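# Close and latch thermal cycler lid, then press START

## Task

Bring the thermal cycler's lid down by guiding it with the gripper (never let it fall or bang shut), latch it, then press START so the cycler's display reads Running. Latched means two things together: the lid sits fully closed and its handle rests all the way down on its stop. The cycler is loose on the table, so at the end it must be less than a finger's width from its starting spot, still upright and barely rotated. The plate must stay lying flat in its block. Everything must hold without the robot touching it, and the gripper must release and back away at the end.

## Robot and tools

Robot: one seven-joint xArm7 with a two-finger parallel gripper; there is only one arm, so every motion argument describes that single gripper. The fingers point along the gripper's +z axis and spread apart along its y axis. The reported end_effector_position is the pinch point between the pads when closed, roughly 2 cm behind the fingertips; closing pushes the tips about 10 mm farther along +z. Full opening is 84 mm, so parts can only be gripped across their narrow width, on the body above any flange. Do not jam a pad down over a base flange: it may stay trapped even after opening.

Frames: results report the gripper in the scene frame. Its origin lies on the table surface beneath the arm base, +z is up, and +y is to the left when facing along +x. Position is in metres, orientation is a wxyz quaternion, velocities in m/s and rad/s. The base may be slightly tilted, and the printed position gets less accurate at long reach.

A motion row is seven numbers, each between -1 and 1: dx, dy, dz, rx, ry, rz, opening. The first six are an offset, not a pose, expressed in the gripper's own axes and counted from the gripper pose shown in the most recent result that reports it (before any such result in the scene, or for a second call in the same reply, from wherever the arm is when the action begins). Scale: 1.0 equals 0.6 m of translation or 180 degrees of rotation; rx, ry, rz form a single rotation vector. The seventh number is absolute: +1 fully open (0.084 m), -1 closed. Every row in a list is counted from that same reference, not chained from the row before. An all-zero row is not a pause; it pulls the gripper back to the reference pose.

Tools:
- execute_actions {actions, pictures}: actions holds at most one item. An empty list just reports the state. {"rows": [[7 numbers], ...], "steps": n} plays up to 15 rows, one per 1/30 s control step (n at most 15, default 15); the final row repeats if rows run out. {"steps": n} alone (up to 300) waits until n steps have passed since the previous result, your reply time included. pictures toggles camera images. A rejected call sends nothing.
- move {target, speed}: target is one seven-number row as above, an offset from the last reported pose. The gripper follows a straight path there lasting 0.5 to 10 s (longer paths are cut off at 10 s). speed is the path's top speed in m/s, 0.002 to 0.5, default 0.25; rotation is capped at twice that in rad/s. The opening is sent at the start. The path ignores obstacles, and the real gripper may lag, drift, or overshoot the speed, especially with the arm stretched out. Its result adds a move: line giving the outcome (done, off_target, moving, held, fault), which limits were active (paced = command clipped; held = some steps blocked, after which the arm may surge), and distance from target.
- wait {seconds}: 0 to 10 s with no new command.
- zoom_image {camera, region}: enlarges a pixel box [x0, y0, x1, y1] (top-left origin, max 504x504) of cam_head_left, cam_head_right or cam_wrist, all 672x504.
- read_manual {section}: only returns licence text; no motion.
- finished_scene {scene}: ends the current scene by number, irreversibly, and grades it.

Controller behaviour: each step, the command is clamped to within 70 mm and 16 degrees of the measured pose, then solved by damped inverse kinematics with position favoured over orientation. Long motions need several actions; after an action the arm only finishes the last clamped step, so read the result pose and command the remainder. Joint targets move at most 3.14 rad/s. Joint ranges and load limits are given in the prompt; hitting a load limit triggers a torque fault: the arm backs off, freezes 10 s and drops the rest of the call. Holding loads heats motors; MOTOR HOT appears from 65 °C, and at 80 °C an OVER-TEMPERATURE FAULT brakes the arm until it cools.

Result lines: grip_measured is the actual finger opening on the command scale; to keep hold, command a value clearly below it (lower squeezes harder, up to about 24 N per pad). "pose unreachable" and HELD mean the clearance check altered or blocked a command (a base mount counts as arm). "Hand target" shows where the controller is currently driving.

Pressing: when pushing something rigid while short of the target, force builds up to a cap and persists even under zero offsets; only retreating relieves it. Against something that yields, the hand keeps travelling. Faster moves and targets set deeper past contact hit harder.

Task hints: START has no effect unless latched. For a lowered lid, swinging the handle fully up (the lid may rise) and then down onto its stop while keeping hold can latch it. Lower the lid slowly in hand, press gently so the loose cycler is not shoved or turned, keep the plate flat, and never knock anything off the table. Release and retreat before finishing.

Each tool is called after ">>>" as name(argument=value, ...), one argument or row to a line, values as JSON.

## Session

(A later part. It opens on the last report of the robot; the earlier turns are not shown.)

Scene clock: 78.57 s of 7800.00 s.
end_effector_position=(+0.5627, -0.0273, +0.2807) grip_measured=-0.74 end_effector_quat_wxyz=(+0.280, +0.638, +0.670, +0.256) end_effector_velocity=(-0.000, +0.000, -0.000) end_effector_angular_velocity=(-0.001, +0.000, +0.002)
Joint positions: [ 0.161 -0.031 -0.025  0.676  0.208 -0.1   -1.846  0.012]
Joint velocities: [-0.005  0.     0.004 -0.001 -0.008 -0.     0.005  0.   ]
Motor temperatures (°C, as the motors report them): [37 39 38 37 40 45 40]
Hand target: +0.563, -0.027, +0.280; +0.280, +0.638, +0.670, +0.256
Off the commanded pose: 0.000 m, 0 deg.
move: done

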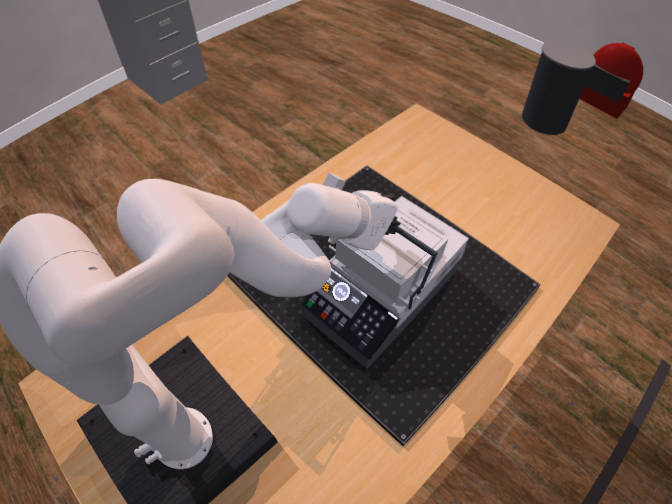

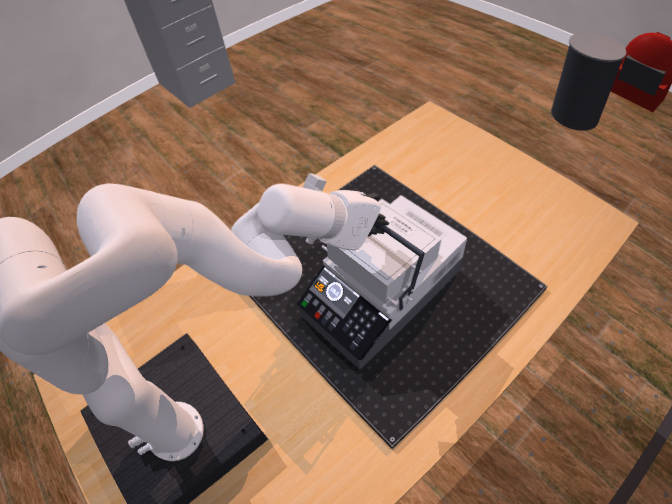

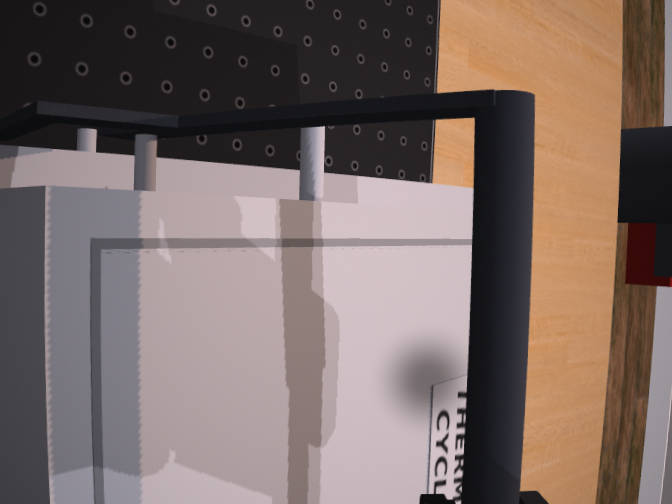

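>>> move(
  target=[0,-0.032,-0.041,0,0,0,-0.9],
  speed=0.04,
)

>>> move(
  target=[0,-0.048,-0.025,0,0,0,-0.9],
  speed=0.04,
)

Scene clock: 81.47 s of 7800.00 s.
end_effector_position=(+0.5318, -0.0285, +0.2845) grip_measured=-0.74 end_effector_quat_wxyz=(+0.280, +0.639, +0.669, +0.256) end_effector_velocity=(-0.001, +0.000, +0.001) end_effector_angular_velocity=(-0.000, -0.002, -0.000)
Joint positions: [ 0.151 -0.136 -0.018  0.572  0.204 -0.098 -1.846  0.012]
Joint velocities: [-0.005 -0.005  0.006 -0.004 -0.001 -0.002  0.002 -0.   ]
Motor temperatures (°C, as the motors report them): [37 39 38 37 40 45 40]
Hand target: +0.532, -0.028, +0.285; +0.280, +0.638, +0.670, +0.256
Off the commanded pose: 0.001 m, 0 deg.
move: done

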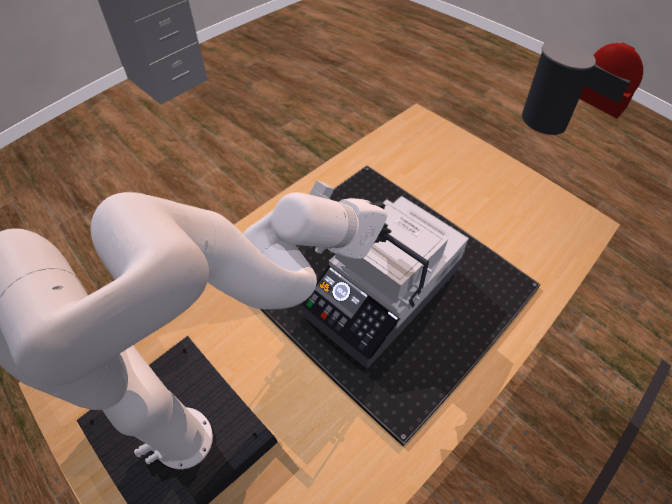

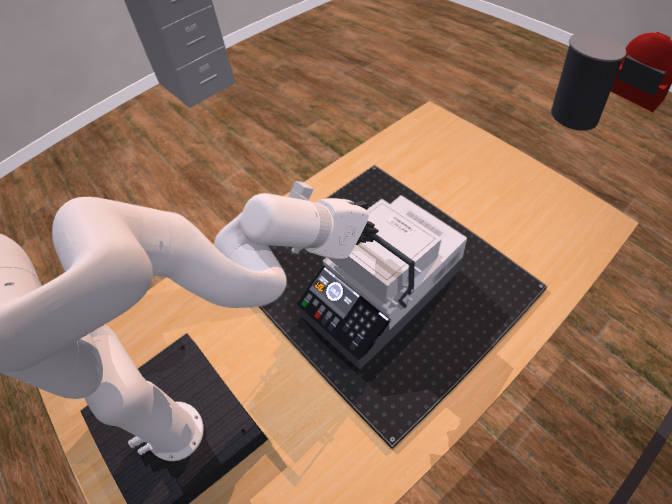

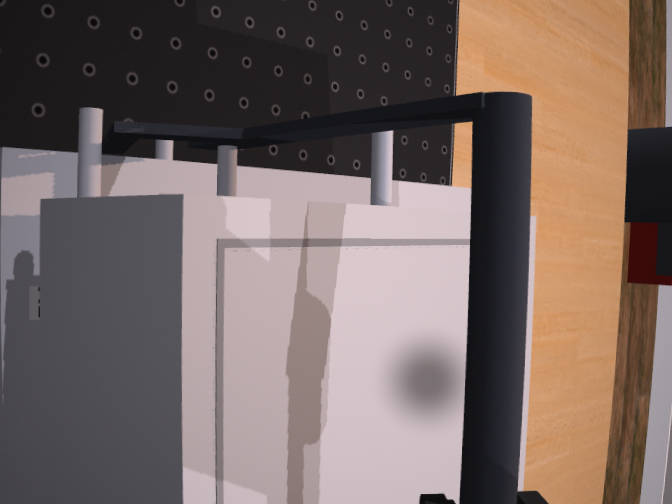

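Scene clock: 82.60 s of 7800.00 s.
end_effector_position=(+0.5011, -0.0299, +0.2755) grip_measured=-0.74 end_effector_quat_wxyz=(+0.280, +0.639, +0.669, +0.256) end_effector_velocity=(-0.002, -0.000, -0.001) end_effector_angular_velocity=(+0.001, +0.001, +0.000)
Joint positions: [ 0.196 -0.213 -0.063  0.46   0.215 -0.135 -1.863  0.012]
Joint velocities: [ 0.007 -0.003 -0.008 -0.005  0.001 -0.001 -0.002  0.   ]
Motor temperatures (°C, as the motors report them): [37 39 38 37 40 45 40]
Hand target: +0.501, -0.030, +0.275; +0.280, +0.639, +0.669, +0.256
Off the commanded pose: 0.001 m, 0 deg.
move: done

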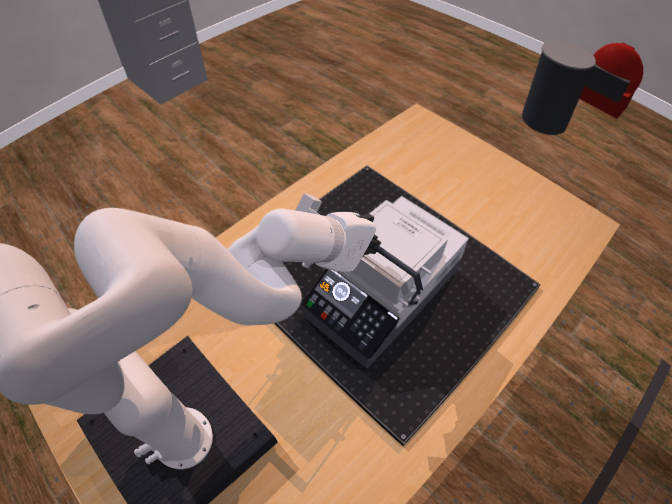

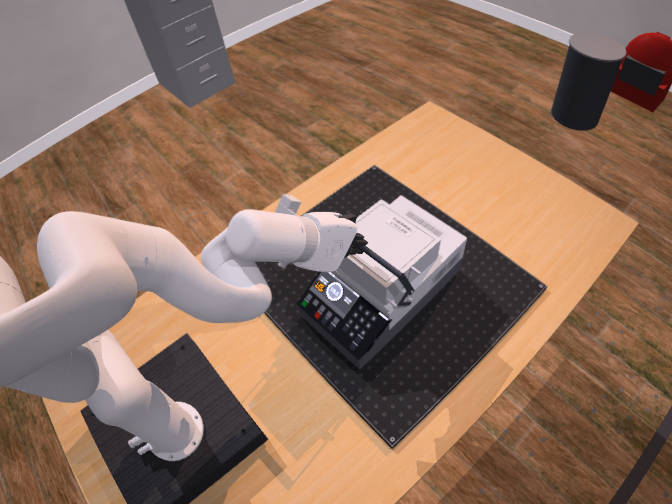

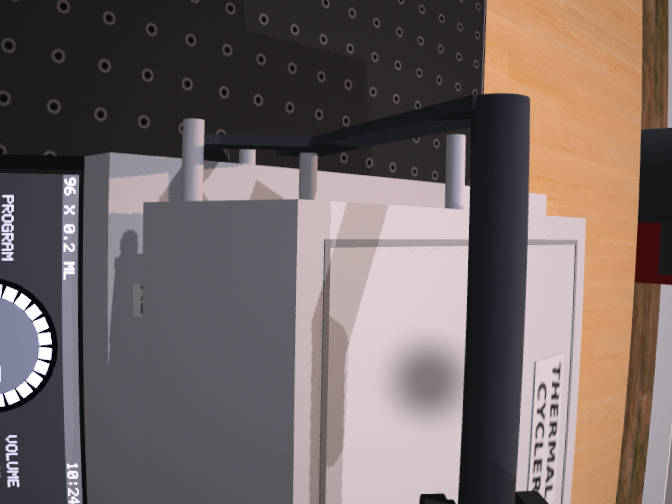

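>>> move(
  target=[0,-0.054,0.003,0,0,0,-0.9],
  speed=0.04,
)

>>> move(
  target=[0,-0.04,0.014,0,0,0,-0.9],
  speed=0.04,
)

Scene clock: 84.80 s of 7800.00 s.
end_effector_position=(+0.4788, -0.0317, +0.2508) grip_measured=-0.74 end_effector_quat_wxyz=(+0.280, +0.639, +0.670, +0.255) end_effector_velocity=(+0.001, +0.000, +0.001) end_effector_angular_velocity=(+0.001, -0.003, +0.003)
Joint positions: [ 0.308 -0.215 -0.185  0.367  0.189 -0.229 -1.857  0.012]
Joint velocities: [ 0.014 -0.    -0.017  0.    -0.009 -0.002  0.004 -0.   ]
Motor temperatures (°C, as the motors report them): [37 39 38 36 40 45 40]
Hand target: +0.479, -0.032, +0.252; +0.281, +0.639, +0.669, +0.256
Off the commanded pose: 0.001 m, 0 deg.
move: done

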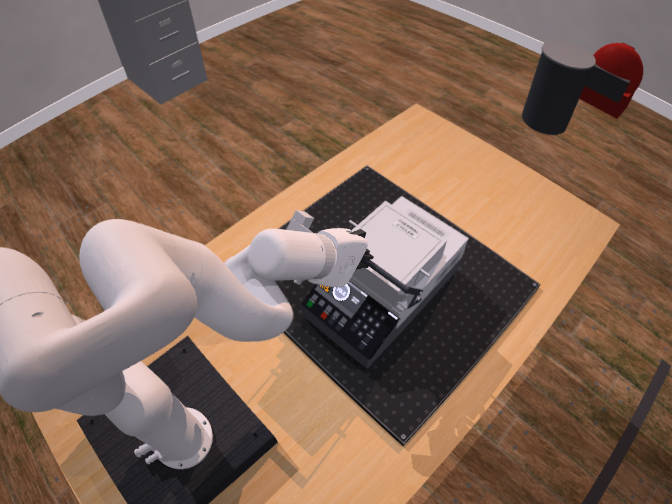

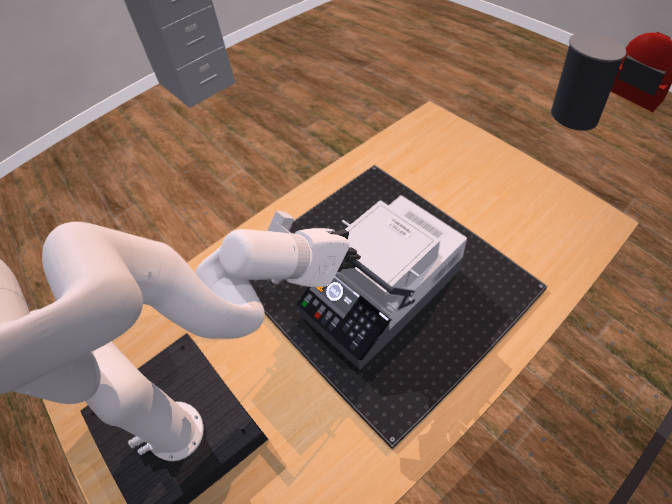

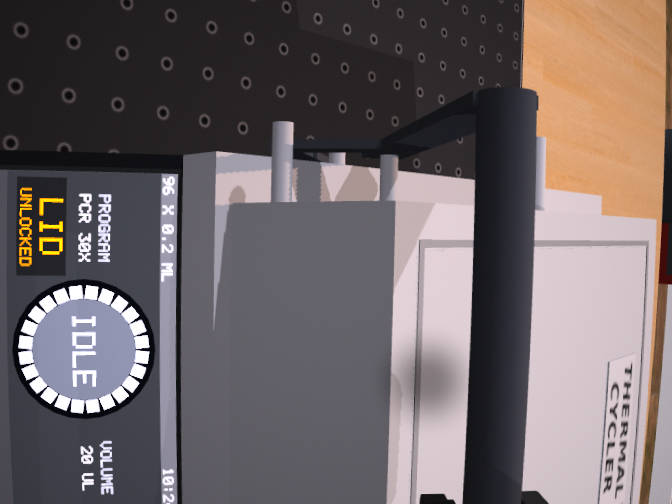

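Scene clock: 85.73 s of 7800.00 s.
end_effector_position=(+0.4664, -0.0331, +0.2266) grip_measured=-0.74 end_effector_quat_wxyz=(+0.279, +0.639, +0.670, +0.254) end_effector_velocity=(+0.001, +0.000, +0.001) end_effector_angular_velocity=(+0.004, -0.009, +0.005)
Joint positions: [ 0.405 -0.171 -0.311  0.314  0.103 -0.323 -1.799  0.012]
Joint velocities: [ 0.028  0.003 -0.042 -0.002 -0.043 -0.014  0.026 -0.   ]
Motor temperatures (°C, as the motors report them): [37 39 38 36 40 45 40]
Hand target: +0.468, -0.033, +0.228; +0.280, +0.639, +0.670, +0.255
Off the commanded pose: 0.002 m, 0 deg.
move: done

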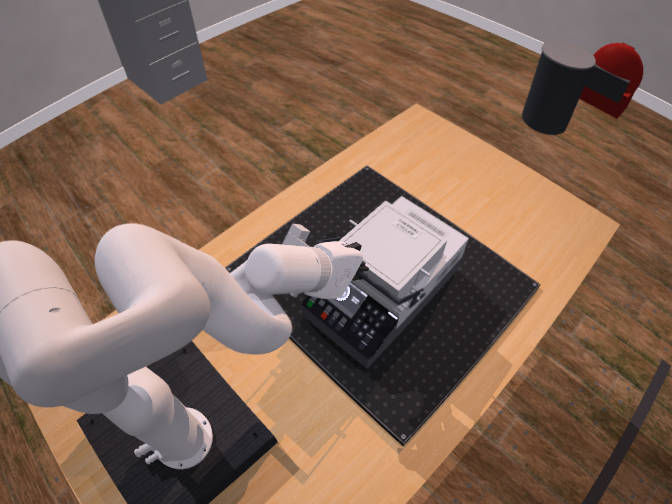

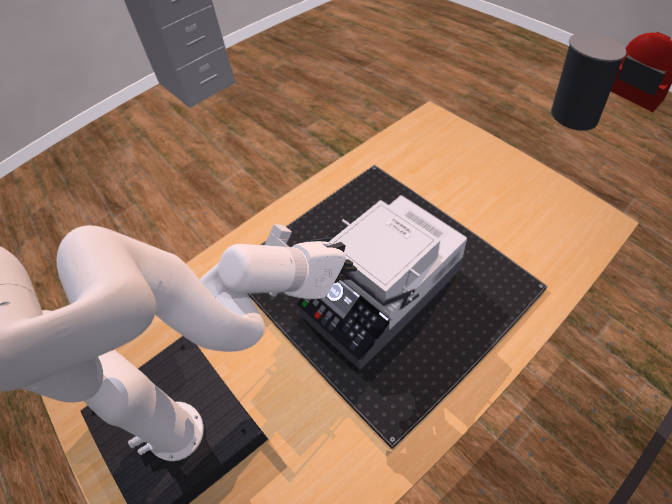

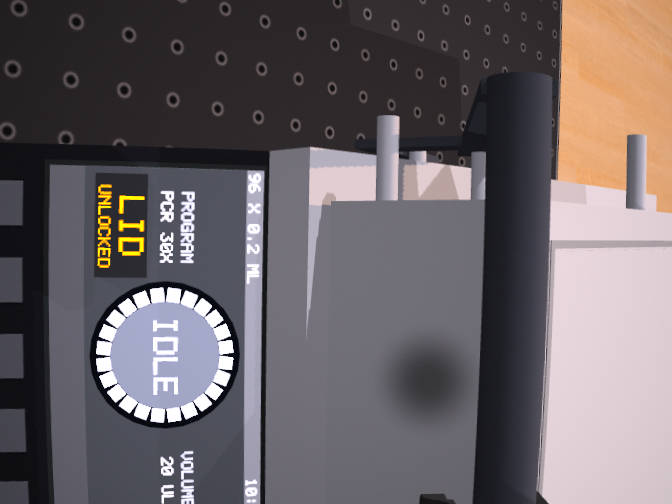

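>>> move(
  target=[0,-0.036,0.022,0.07,0,0,-0.9],
  speed=0.04,
)

Scene clock: 90.43 s of 7800.00 s.
end_effector_position=(+0.4597, -0.0341, +0.2014) grip_measured=-0.74 end_effector_quat_wxyz=(+0.206, +0.666, +0.694, +0.179) end_effector_velocity=(+0.001, +0.000, +0.000) end_effector_angular_velocity=(-0.004, +0.007, -0.003)
Joint positions: [-0.006 -0.157  0.109  0.415  0.145 -0.007 -1.797  0.012]
Joint velocities: [-0.044  0.001  0.04   0.007 -0.033  0.012  0.033 -0.   ]
Motor temperatures (°C, as the motors report them): [37 39 38 37 40 45 40]
Hand target: +0.460, -0.034, +0.202; +0.206, +0.666, +0.694, +0.179
Off the commanded pose: 0.001 m, 0 deg.
move: done

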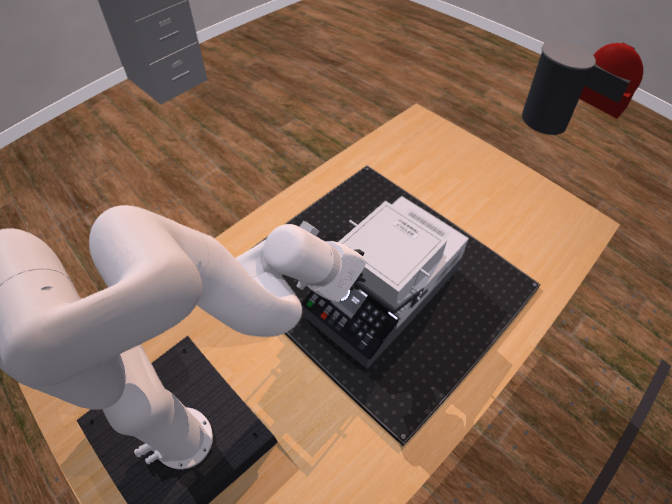

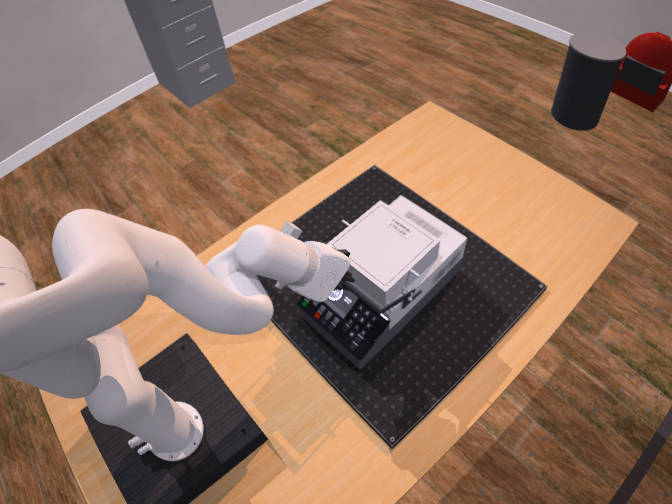

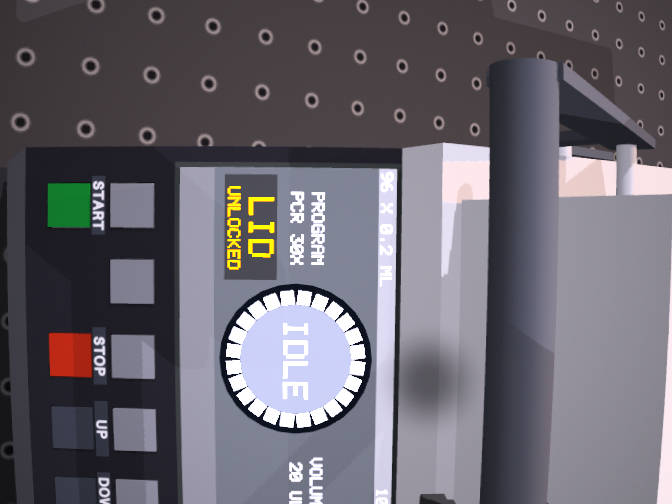

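>>> move(
  target=[0,-0.019,0.027,0.03,0,0,-0.9],
  speed=0.025,
)

Scene clock: 93.33 s of 7800.00 s.
end_effector_position=(+0.4551, -0.0348, +0.1786) grip_measured=-0.74 end_effector_quat_wxyz=(+0.171, +0.676, +0.703, +0.144) end_effector_velocity=(+0.001, -0.000, -0.001) end_effector_angular_velocity=(-0.001, +0.005, -0.001)
Joint positions: [-0.097 -0.102  0.177  0.46   0.037  0.085 -1.708  0.012]
Joint velocities: [-0.007  0.004  0.005  0.005 -0.013  0.006  0.012 -0.   ]
Motor temperatures (°C, as the motors report them): [37 39 38 38 40 45 40]
Hand target: +0.458, -0.035, +0.182; +0.174, +0.675, +0.702, +0.146
Off the commanded pose: 0.005 m, 1 deg.
move: off_target

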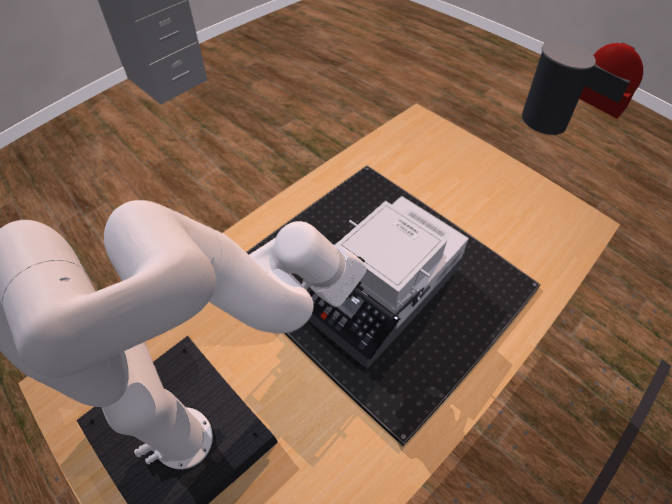

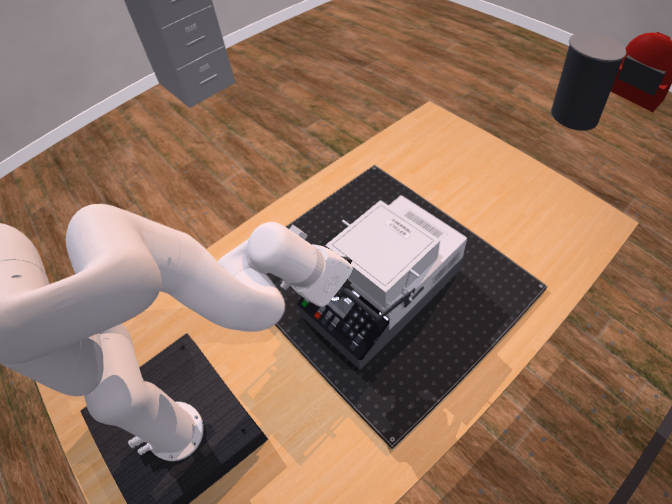

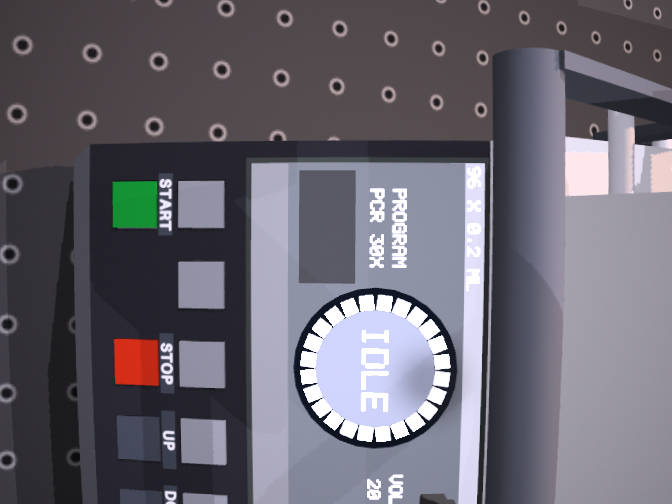

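>>> move(
  target=[0,0,-0.002,0,0,0,-0.2],
)

>>> move(
  target=[0,0,-0.06,0,0,0,-0.2],
  speed=0.1,
)

>>> move(
  target=[0.133,-0.142,0.02,0,0,0,-1],
  speed=0.15,
)

Scene clock: 96.23 s of 7800.00 s.
end_effector_position=(+0.4556, -0.0347, +0.1807) grip_measured=-0.21 end_effector_quat_wxyz=(+0.172, +0.675, +0.703, +0.145) end_effector_velocity=(-0.005, +0.000, -0.005) end_effector_angular_velocity=(+0.001, +0.015, -0.000)
Joint positions: [-0.095 -0.108  0.176  0.46   0.041  0.087 -1.71   0.035]
Joint velocities: [ 0.    -0.001 -0.001 -0.009  0.001  0.007 -0.001  0.   ]
Motor temperatures (°C, as the motors report them): [37 39 38 38 40 46 40]
Hand target: +0.455, -0.035, +0.180; +0.171, +0.676, +0.703, +0.144
Off the commanded pose: 0.001 m, 0 deg.
move: done

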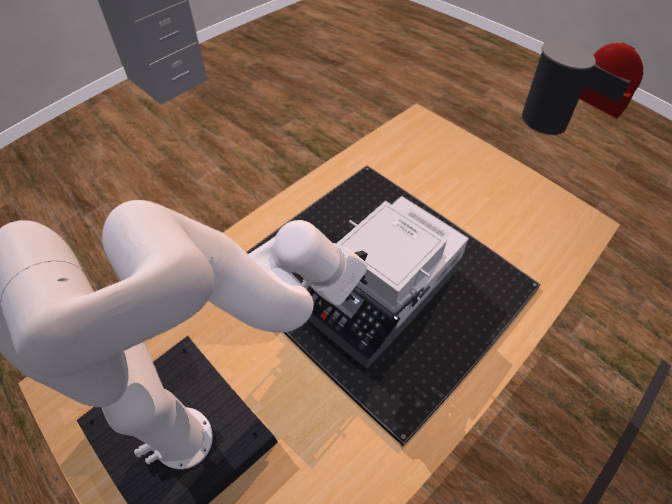

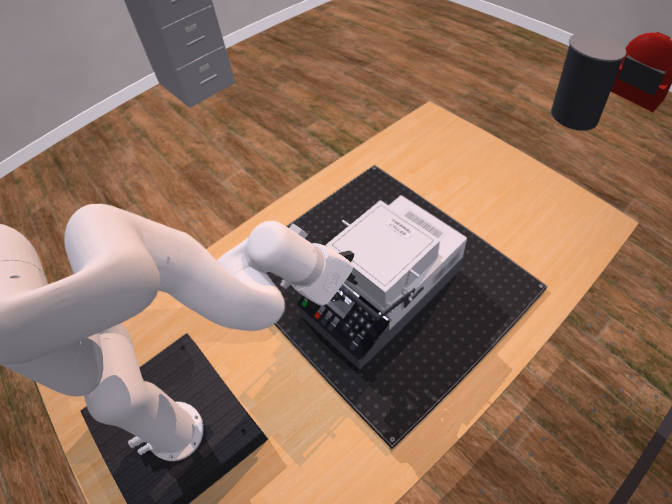

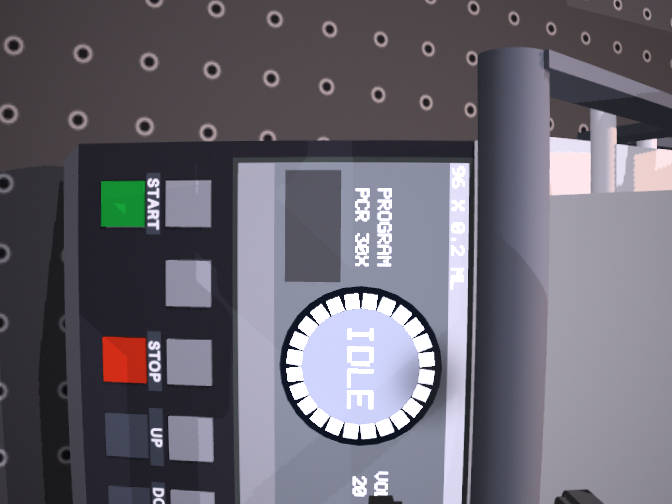

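Scene clock: 97.07 s of 7800.00 s.
end_effector_position=(+0.4399, -0.0336, +0.2128) grip_measured=-0.21 end_effector_quat_wxyz=(+0.172, +0.675, +0.703, +0.144) end_effector_velocity=(-0.000, -0.000, +0.002) end_effector_angular_velocity=(+0.000, -0.001, +0.000)
Joint positions: [-0.064 -0.258  0.154  0.432  0.094  0.21  -1.748  0.035]
Joint velocities: [ 0.003 -0.008 -0.003 -0.     0.002  0.007 -0.002  0.   ]
Motor temperatures (°C, as the motors report them): [37 39 38 38 40 46 40]
Hand target: +0.440, -0.034, +0.213; +0.172, +0.675, +0.703, +0.145
Off the commanded pose: 0.000 m, 0 deg.
move: done

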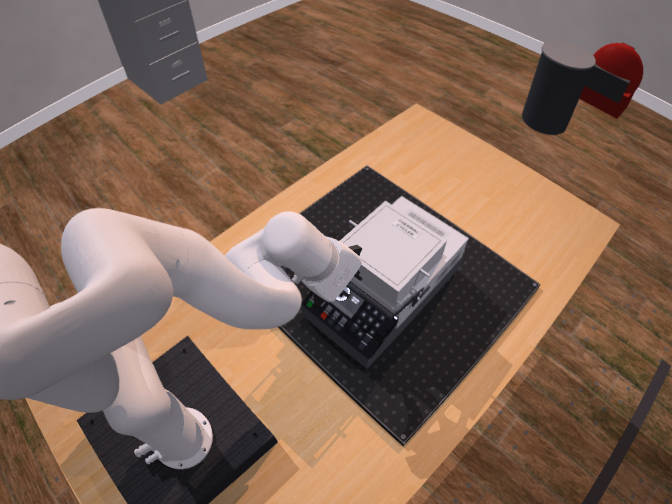

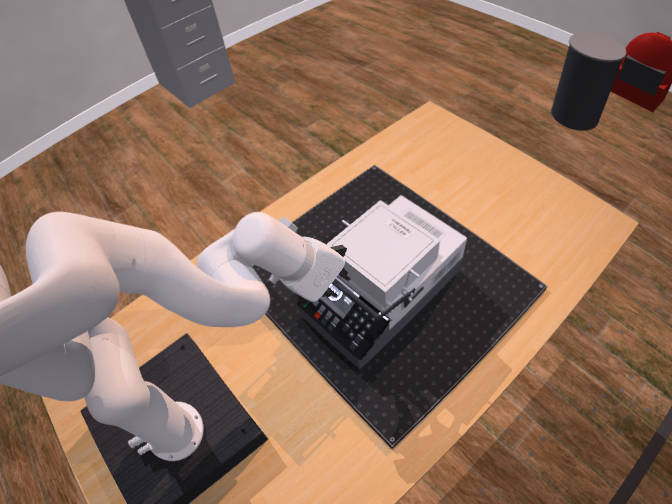

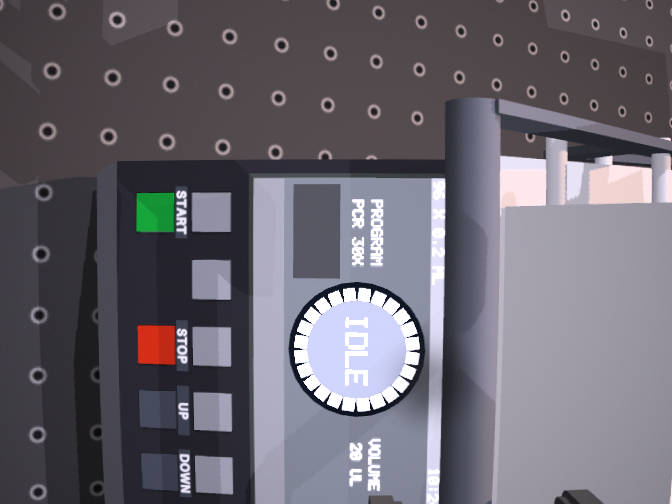

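Scene clock: 98.30 s of 7800.00 s.
end_effector_position=(+0.3664, +0.0419, +0.1617) grip_measured=-1.00 end_effector_quat_wxyz=(+0.171, +0.675, +0.703, +0.145) end_effector_velocity=(-0.002, +0.002, -0.001) end_effector_angular_velocity=(-0.005, -0.000, -0.002)
Joint positions: [-0.075 -0.354  0.439  0.166  0.072  0.031 -1.452  0.   ]
Joint velocities: [-0.015 -0.005  0.027 -0.005 -0.004 -0.002  0.018  0.   ]
Motor temperatures (°C, as the motors report them): [37 39 38 38 40 46 40]
Hand target: +0.366, +0.042, +0.161; +0.171, +0.675, +0.703, +0.145
Off the commanded pose: 0.000 m, 0 deg.
move: done

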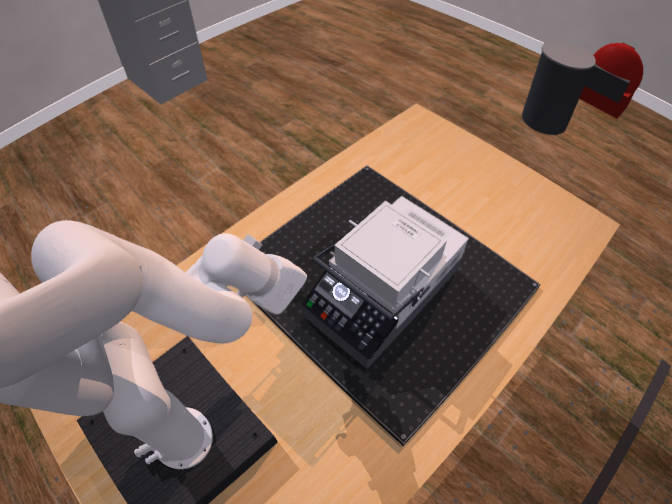

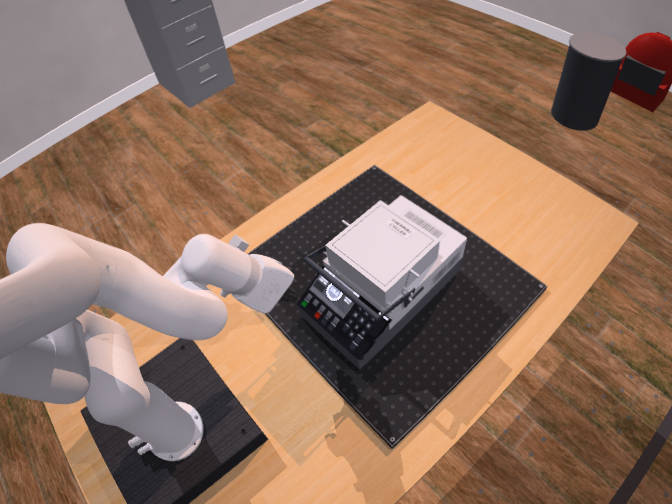

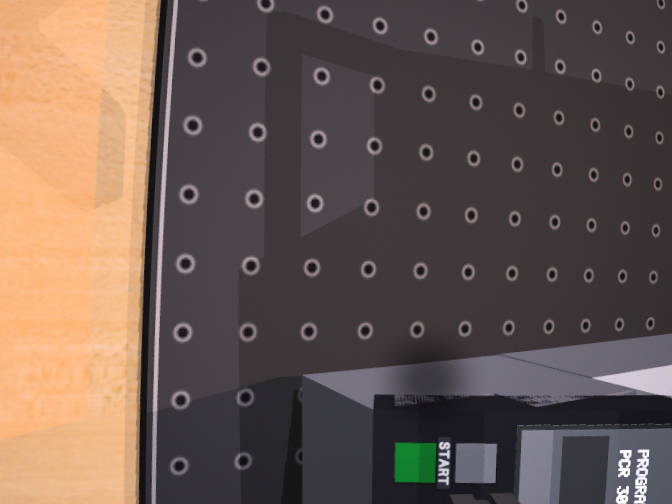

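>>> move(
  target=[0.005,-0.014,0.075,0,0,0,-1],
  speed=0.08,
)

>>> move(
  target=[0,0,0.035,0,0,0,-1],
  speed=0.015,
)

Scene clock: 101.27 s of 7800.00 s.
end_effector_position=(+0.3780, +0.0430, +0.1182) grip_measured=-1.00 end_effector_quat_wxyz=(+0.153, +0.674, +0.706, +0.153) end_effector_velocity=(+0.000, -0.001, -0.002) end_effector_angular_velocity=(-0.049, -0.020, -0.021)
Joint positions: [-0.53  -0.103  0.858  0.207  0.08  -0.18  -1.502  0.   ]
Joint velocities: [-0.493 -0.03   0.617 -0.002  0.277 -0.032 -0.136  0.   ]
Motor temperatures (°C, as the motors report them): [37 39 38 38 40 46 40]
Hand target: +0.378, +0.043, +0.118; +0.156, +0.674, +0.706, +0.152
Off the commanded pose: 0.001 m, 2 deg.
move: done

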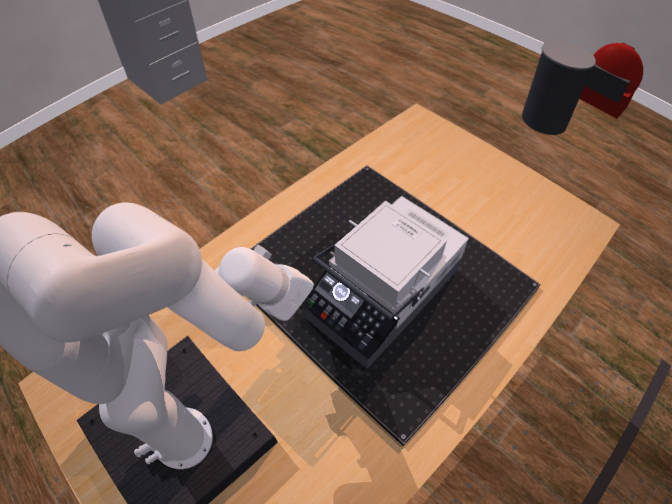

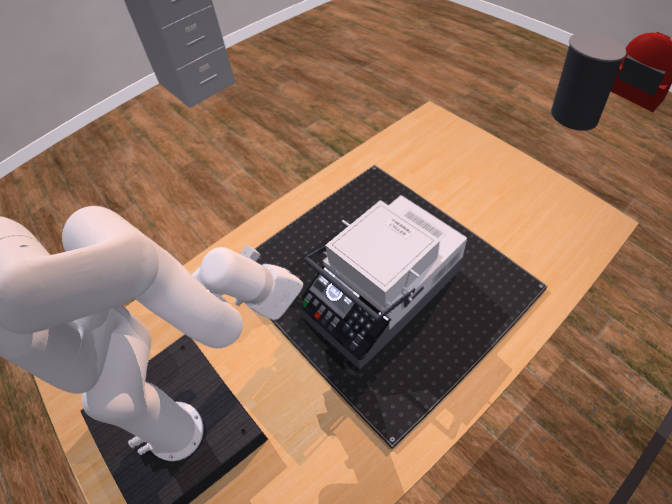

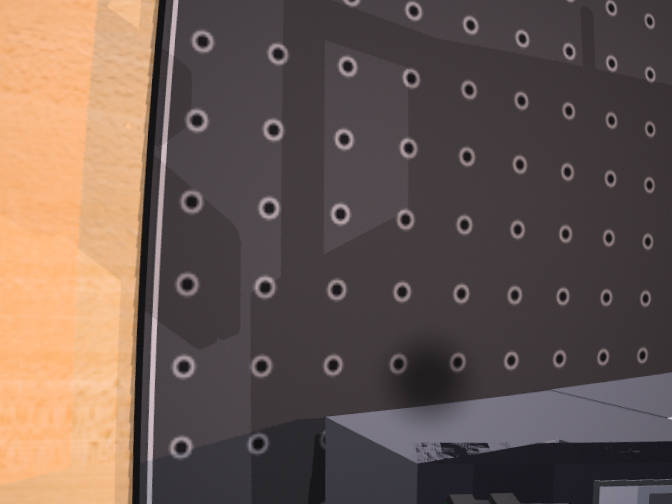

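Scene clock: 103.57 s of 7800.00 s.
end_effector_position=(+0.3861, +0.0432, +0.0989) grip_measured=-1.00 end_effector_quat_wxyz=(+0.152, +0.673, +0.707, +0.156) end_effector_velocity=(+0.000, +0.001, -0.000) end_effector_angular_velocity=(-0.027, +0.010, -0.011)
Joint positions: [-0.299  0.108  0.789  0.3    0.787 -0.312 -2.108  0.   ]
Joint velocities: [ 0.203  0.012 -0.129  0.05   0.262  0.003 -0.191  0.   ]
Motor temperatures (°C, as the motors report them): [37 39 38 37 40 46 40]
Hand target: +0.386, +0.043, +0.099; +0.153, +0.674, +0.706, +0.155
Off the commanded pose: 0.001 m, 0 deg.
move: done

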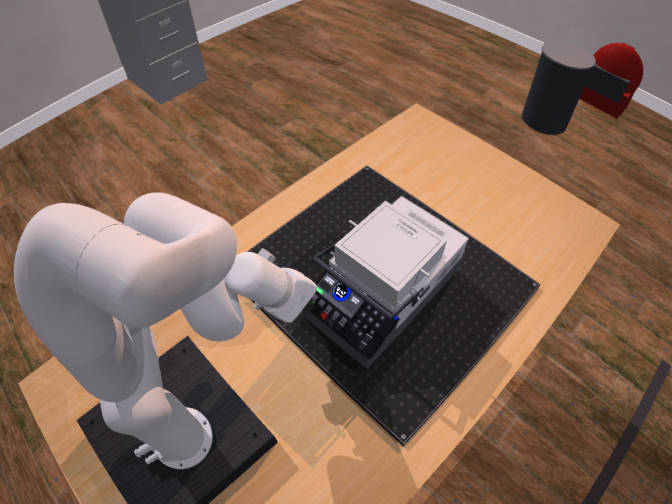

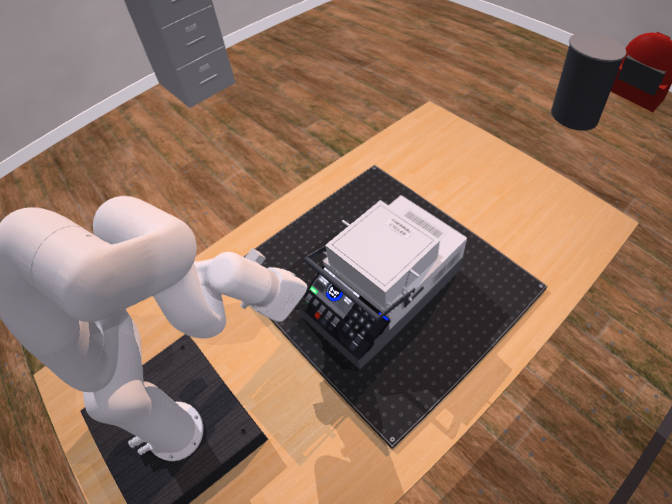

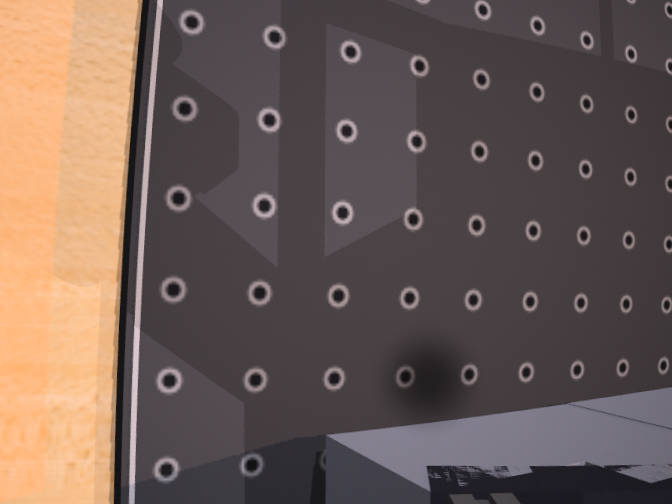

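>>> move(
  target=[0,0,-0.08,0,0,0,-1],
  speed=0.08,
)

>>> move(
  target=[0.1,0.05,-0.2,0.1,0,0,-1],
  speed=0.15,
)

>>> zoom_image(
  camera="cam_head_right",
  region=[290, 180, 480, 370],
)

Scene clock: 105.97 s of 7800.00 s.
end_effector_position=(+0.3658, +0.0427, +0.1421) grip_measured=-1.00 end_effector_quat_wxyz=(+0.152, +0.673, +0.707, +0.155) end_effector_velocity=(-0.001, -0.000, +0.002) end_effector_angular_velocity=(+0.010, -0.005, +0.007)
Joint positions: [-0.189 -0.239  0.727  0.231  0.903 -0.028 -2.114  0.   ]
Joint velocities: [ 0.068 -0.002 -0.068 -0.001  0.046  0.    -0.053  0.   ]
Motor temperatures (°C, as the motors report them): [37 39 38 37 40 45 40]
Hand target: +0.366, +0.043, +0.142; +0.152, +0.673, +0.707, +0.156
Off the commanded pose: 0.000 m, 0 deg.
move: done

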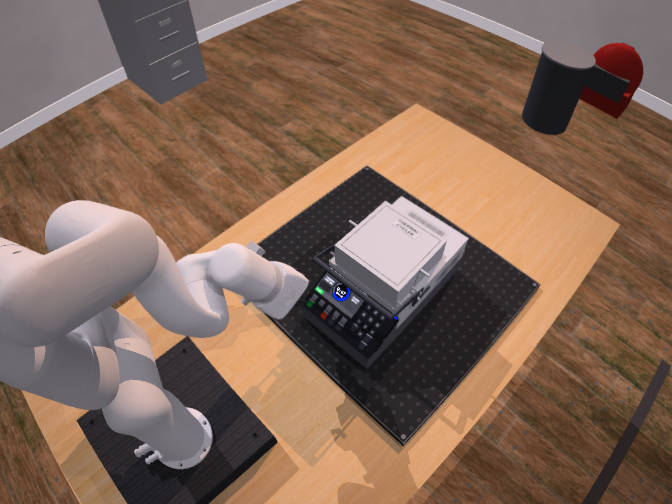

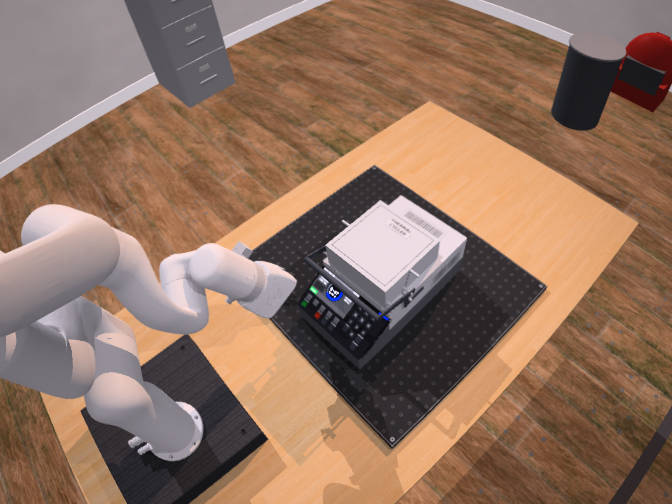

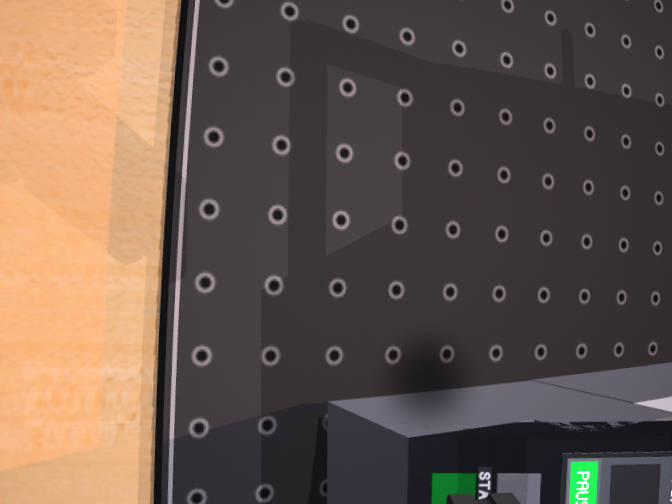

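Scene clock: 107.50 s of 7800.00 s.
end_effector_position=(+0.3394, +0.1029, +0.2628) grip_measured=-1.00 end_effector_quat_wxyz=(+0.044, +0.688, +0.723, +0.044) end_effector_velocity=(+0.000, +0.001, +0.003) end_effector_angular_velocity=(-0.000, +0.001, +0.001)
Joint positions: [-0.299 -0.662  0.709  0.564  0.451  0.99  -1.667  0.   ]
Joint velocities: [-0.001 -0.001 -0.001  0.01  -0.003  0.011  0.003  0.   ]
Motor temperatures (°C, as the motors report them): [37 39 38 37 40 45 40]
Hand target: +0.339, +0.103, +0.263; +0.044, +0.688, +0.723, +0.044
Off the commanded pose: 0.001 m, 0 deg.
move: done

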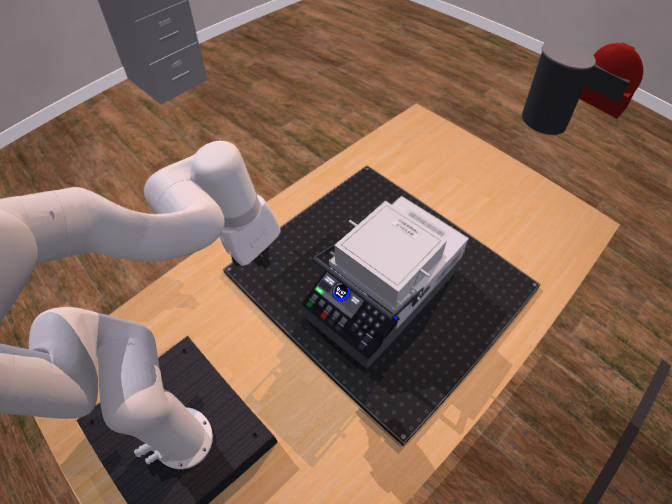

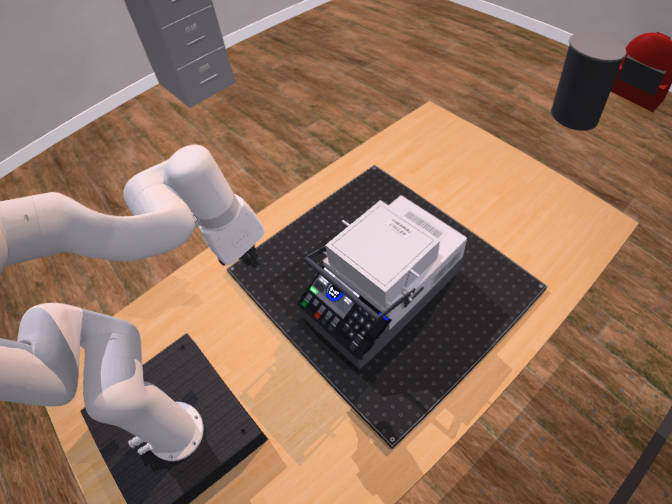

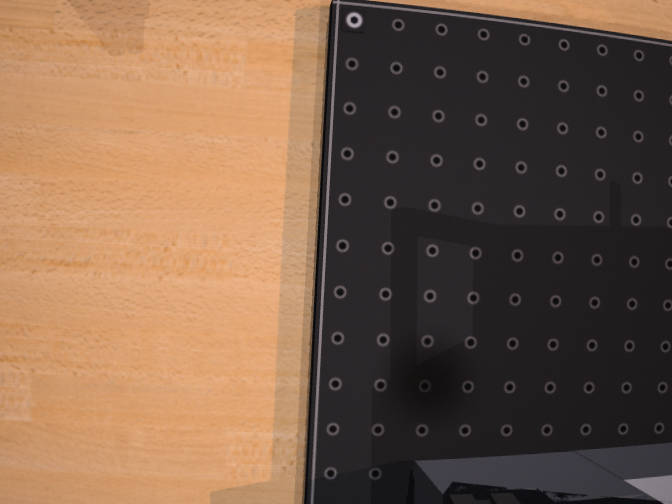

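Region (290, 180, 480, 370) of cam_head_right's 672x504 image, scaled by 2.653, with more detail than that image has.

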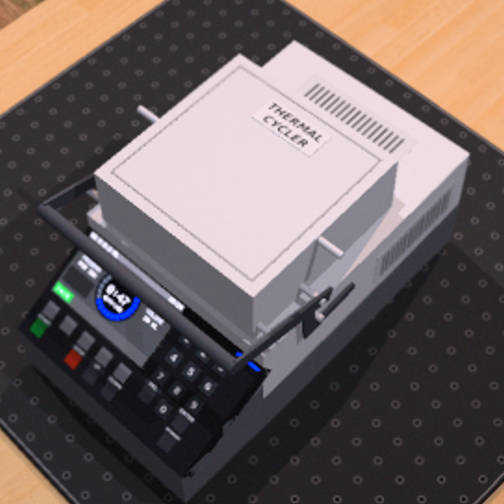

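>>> finished_scene(
  scene=1,
)

The scene is finished: the task was done.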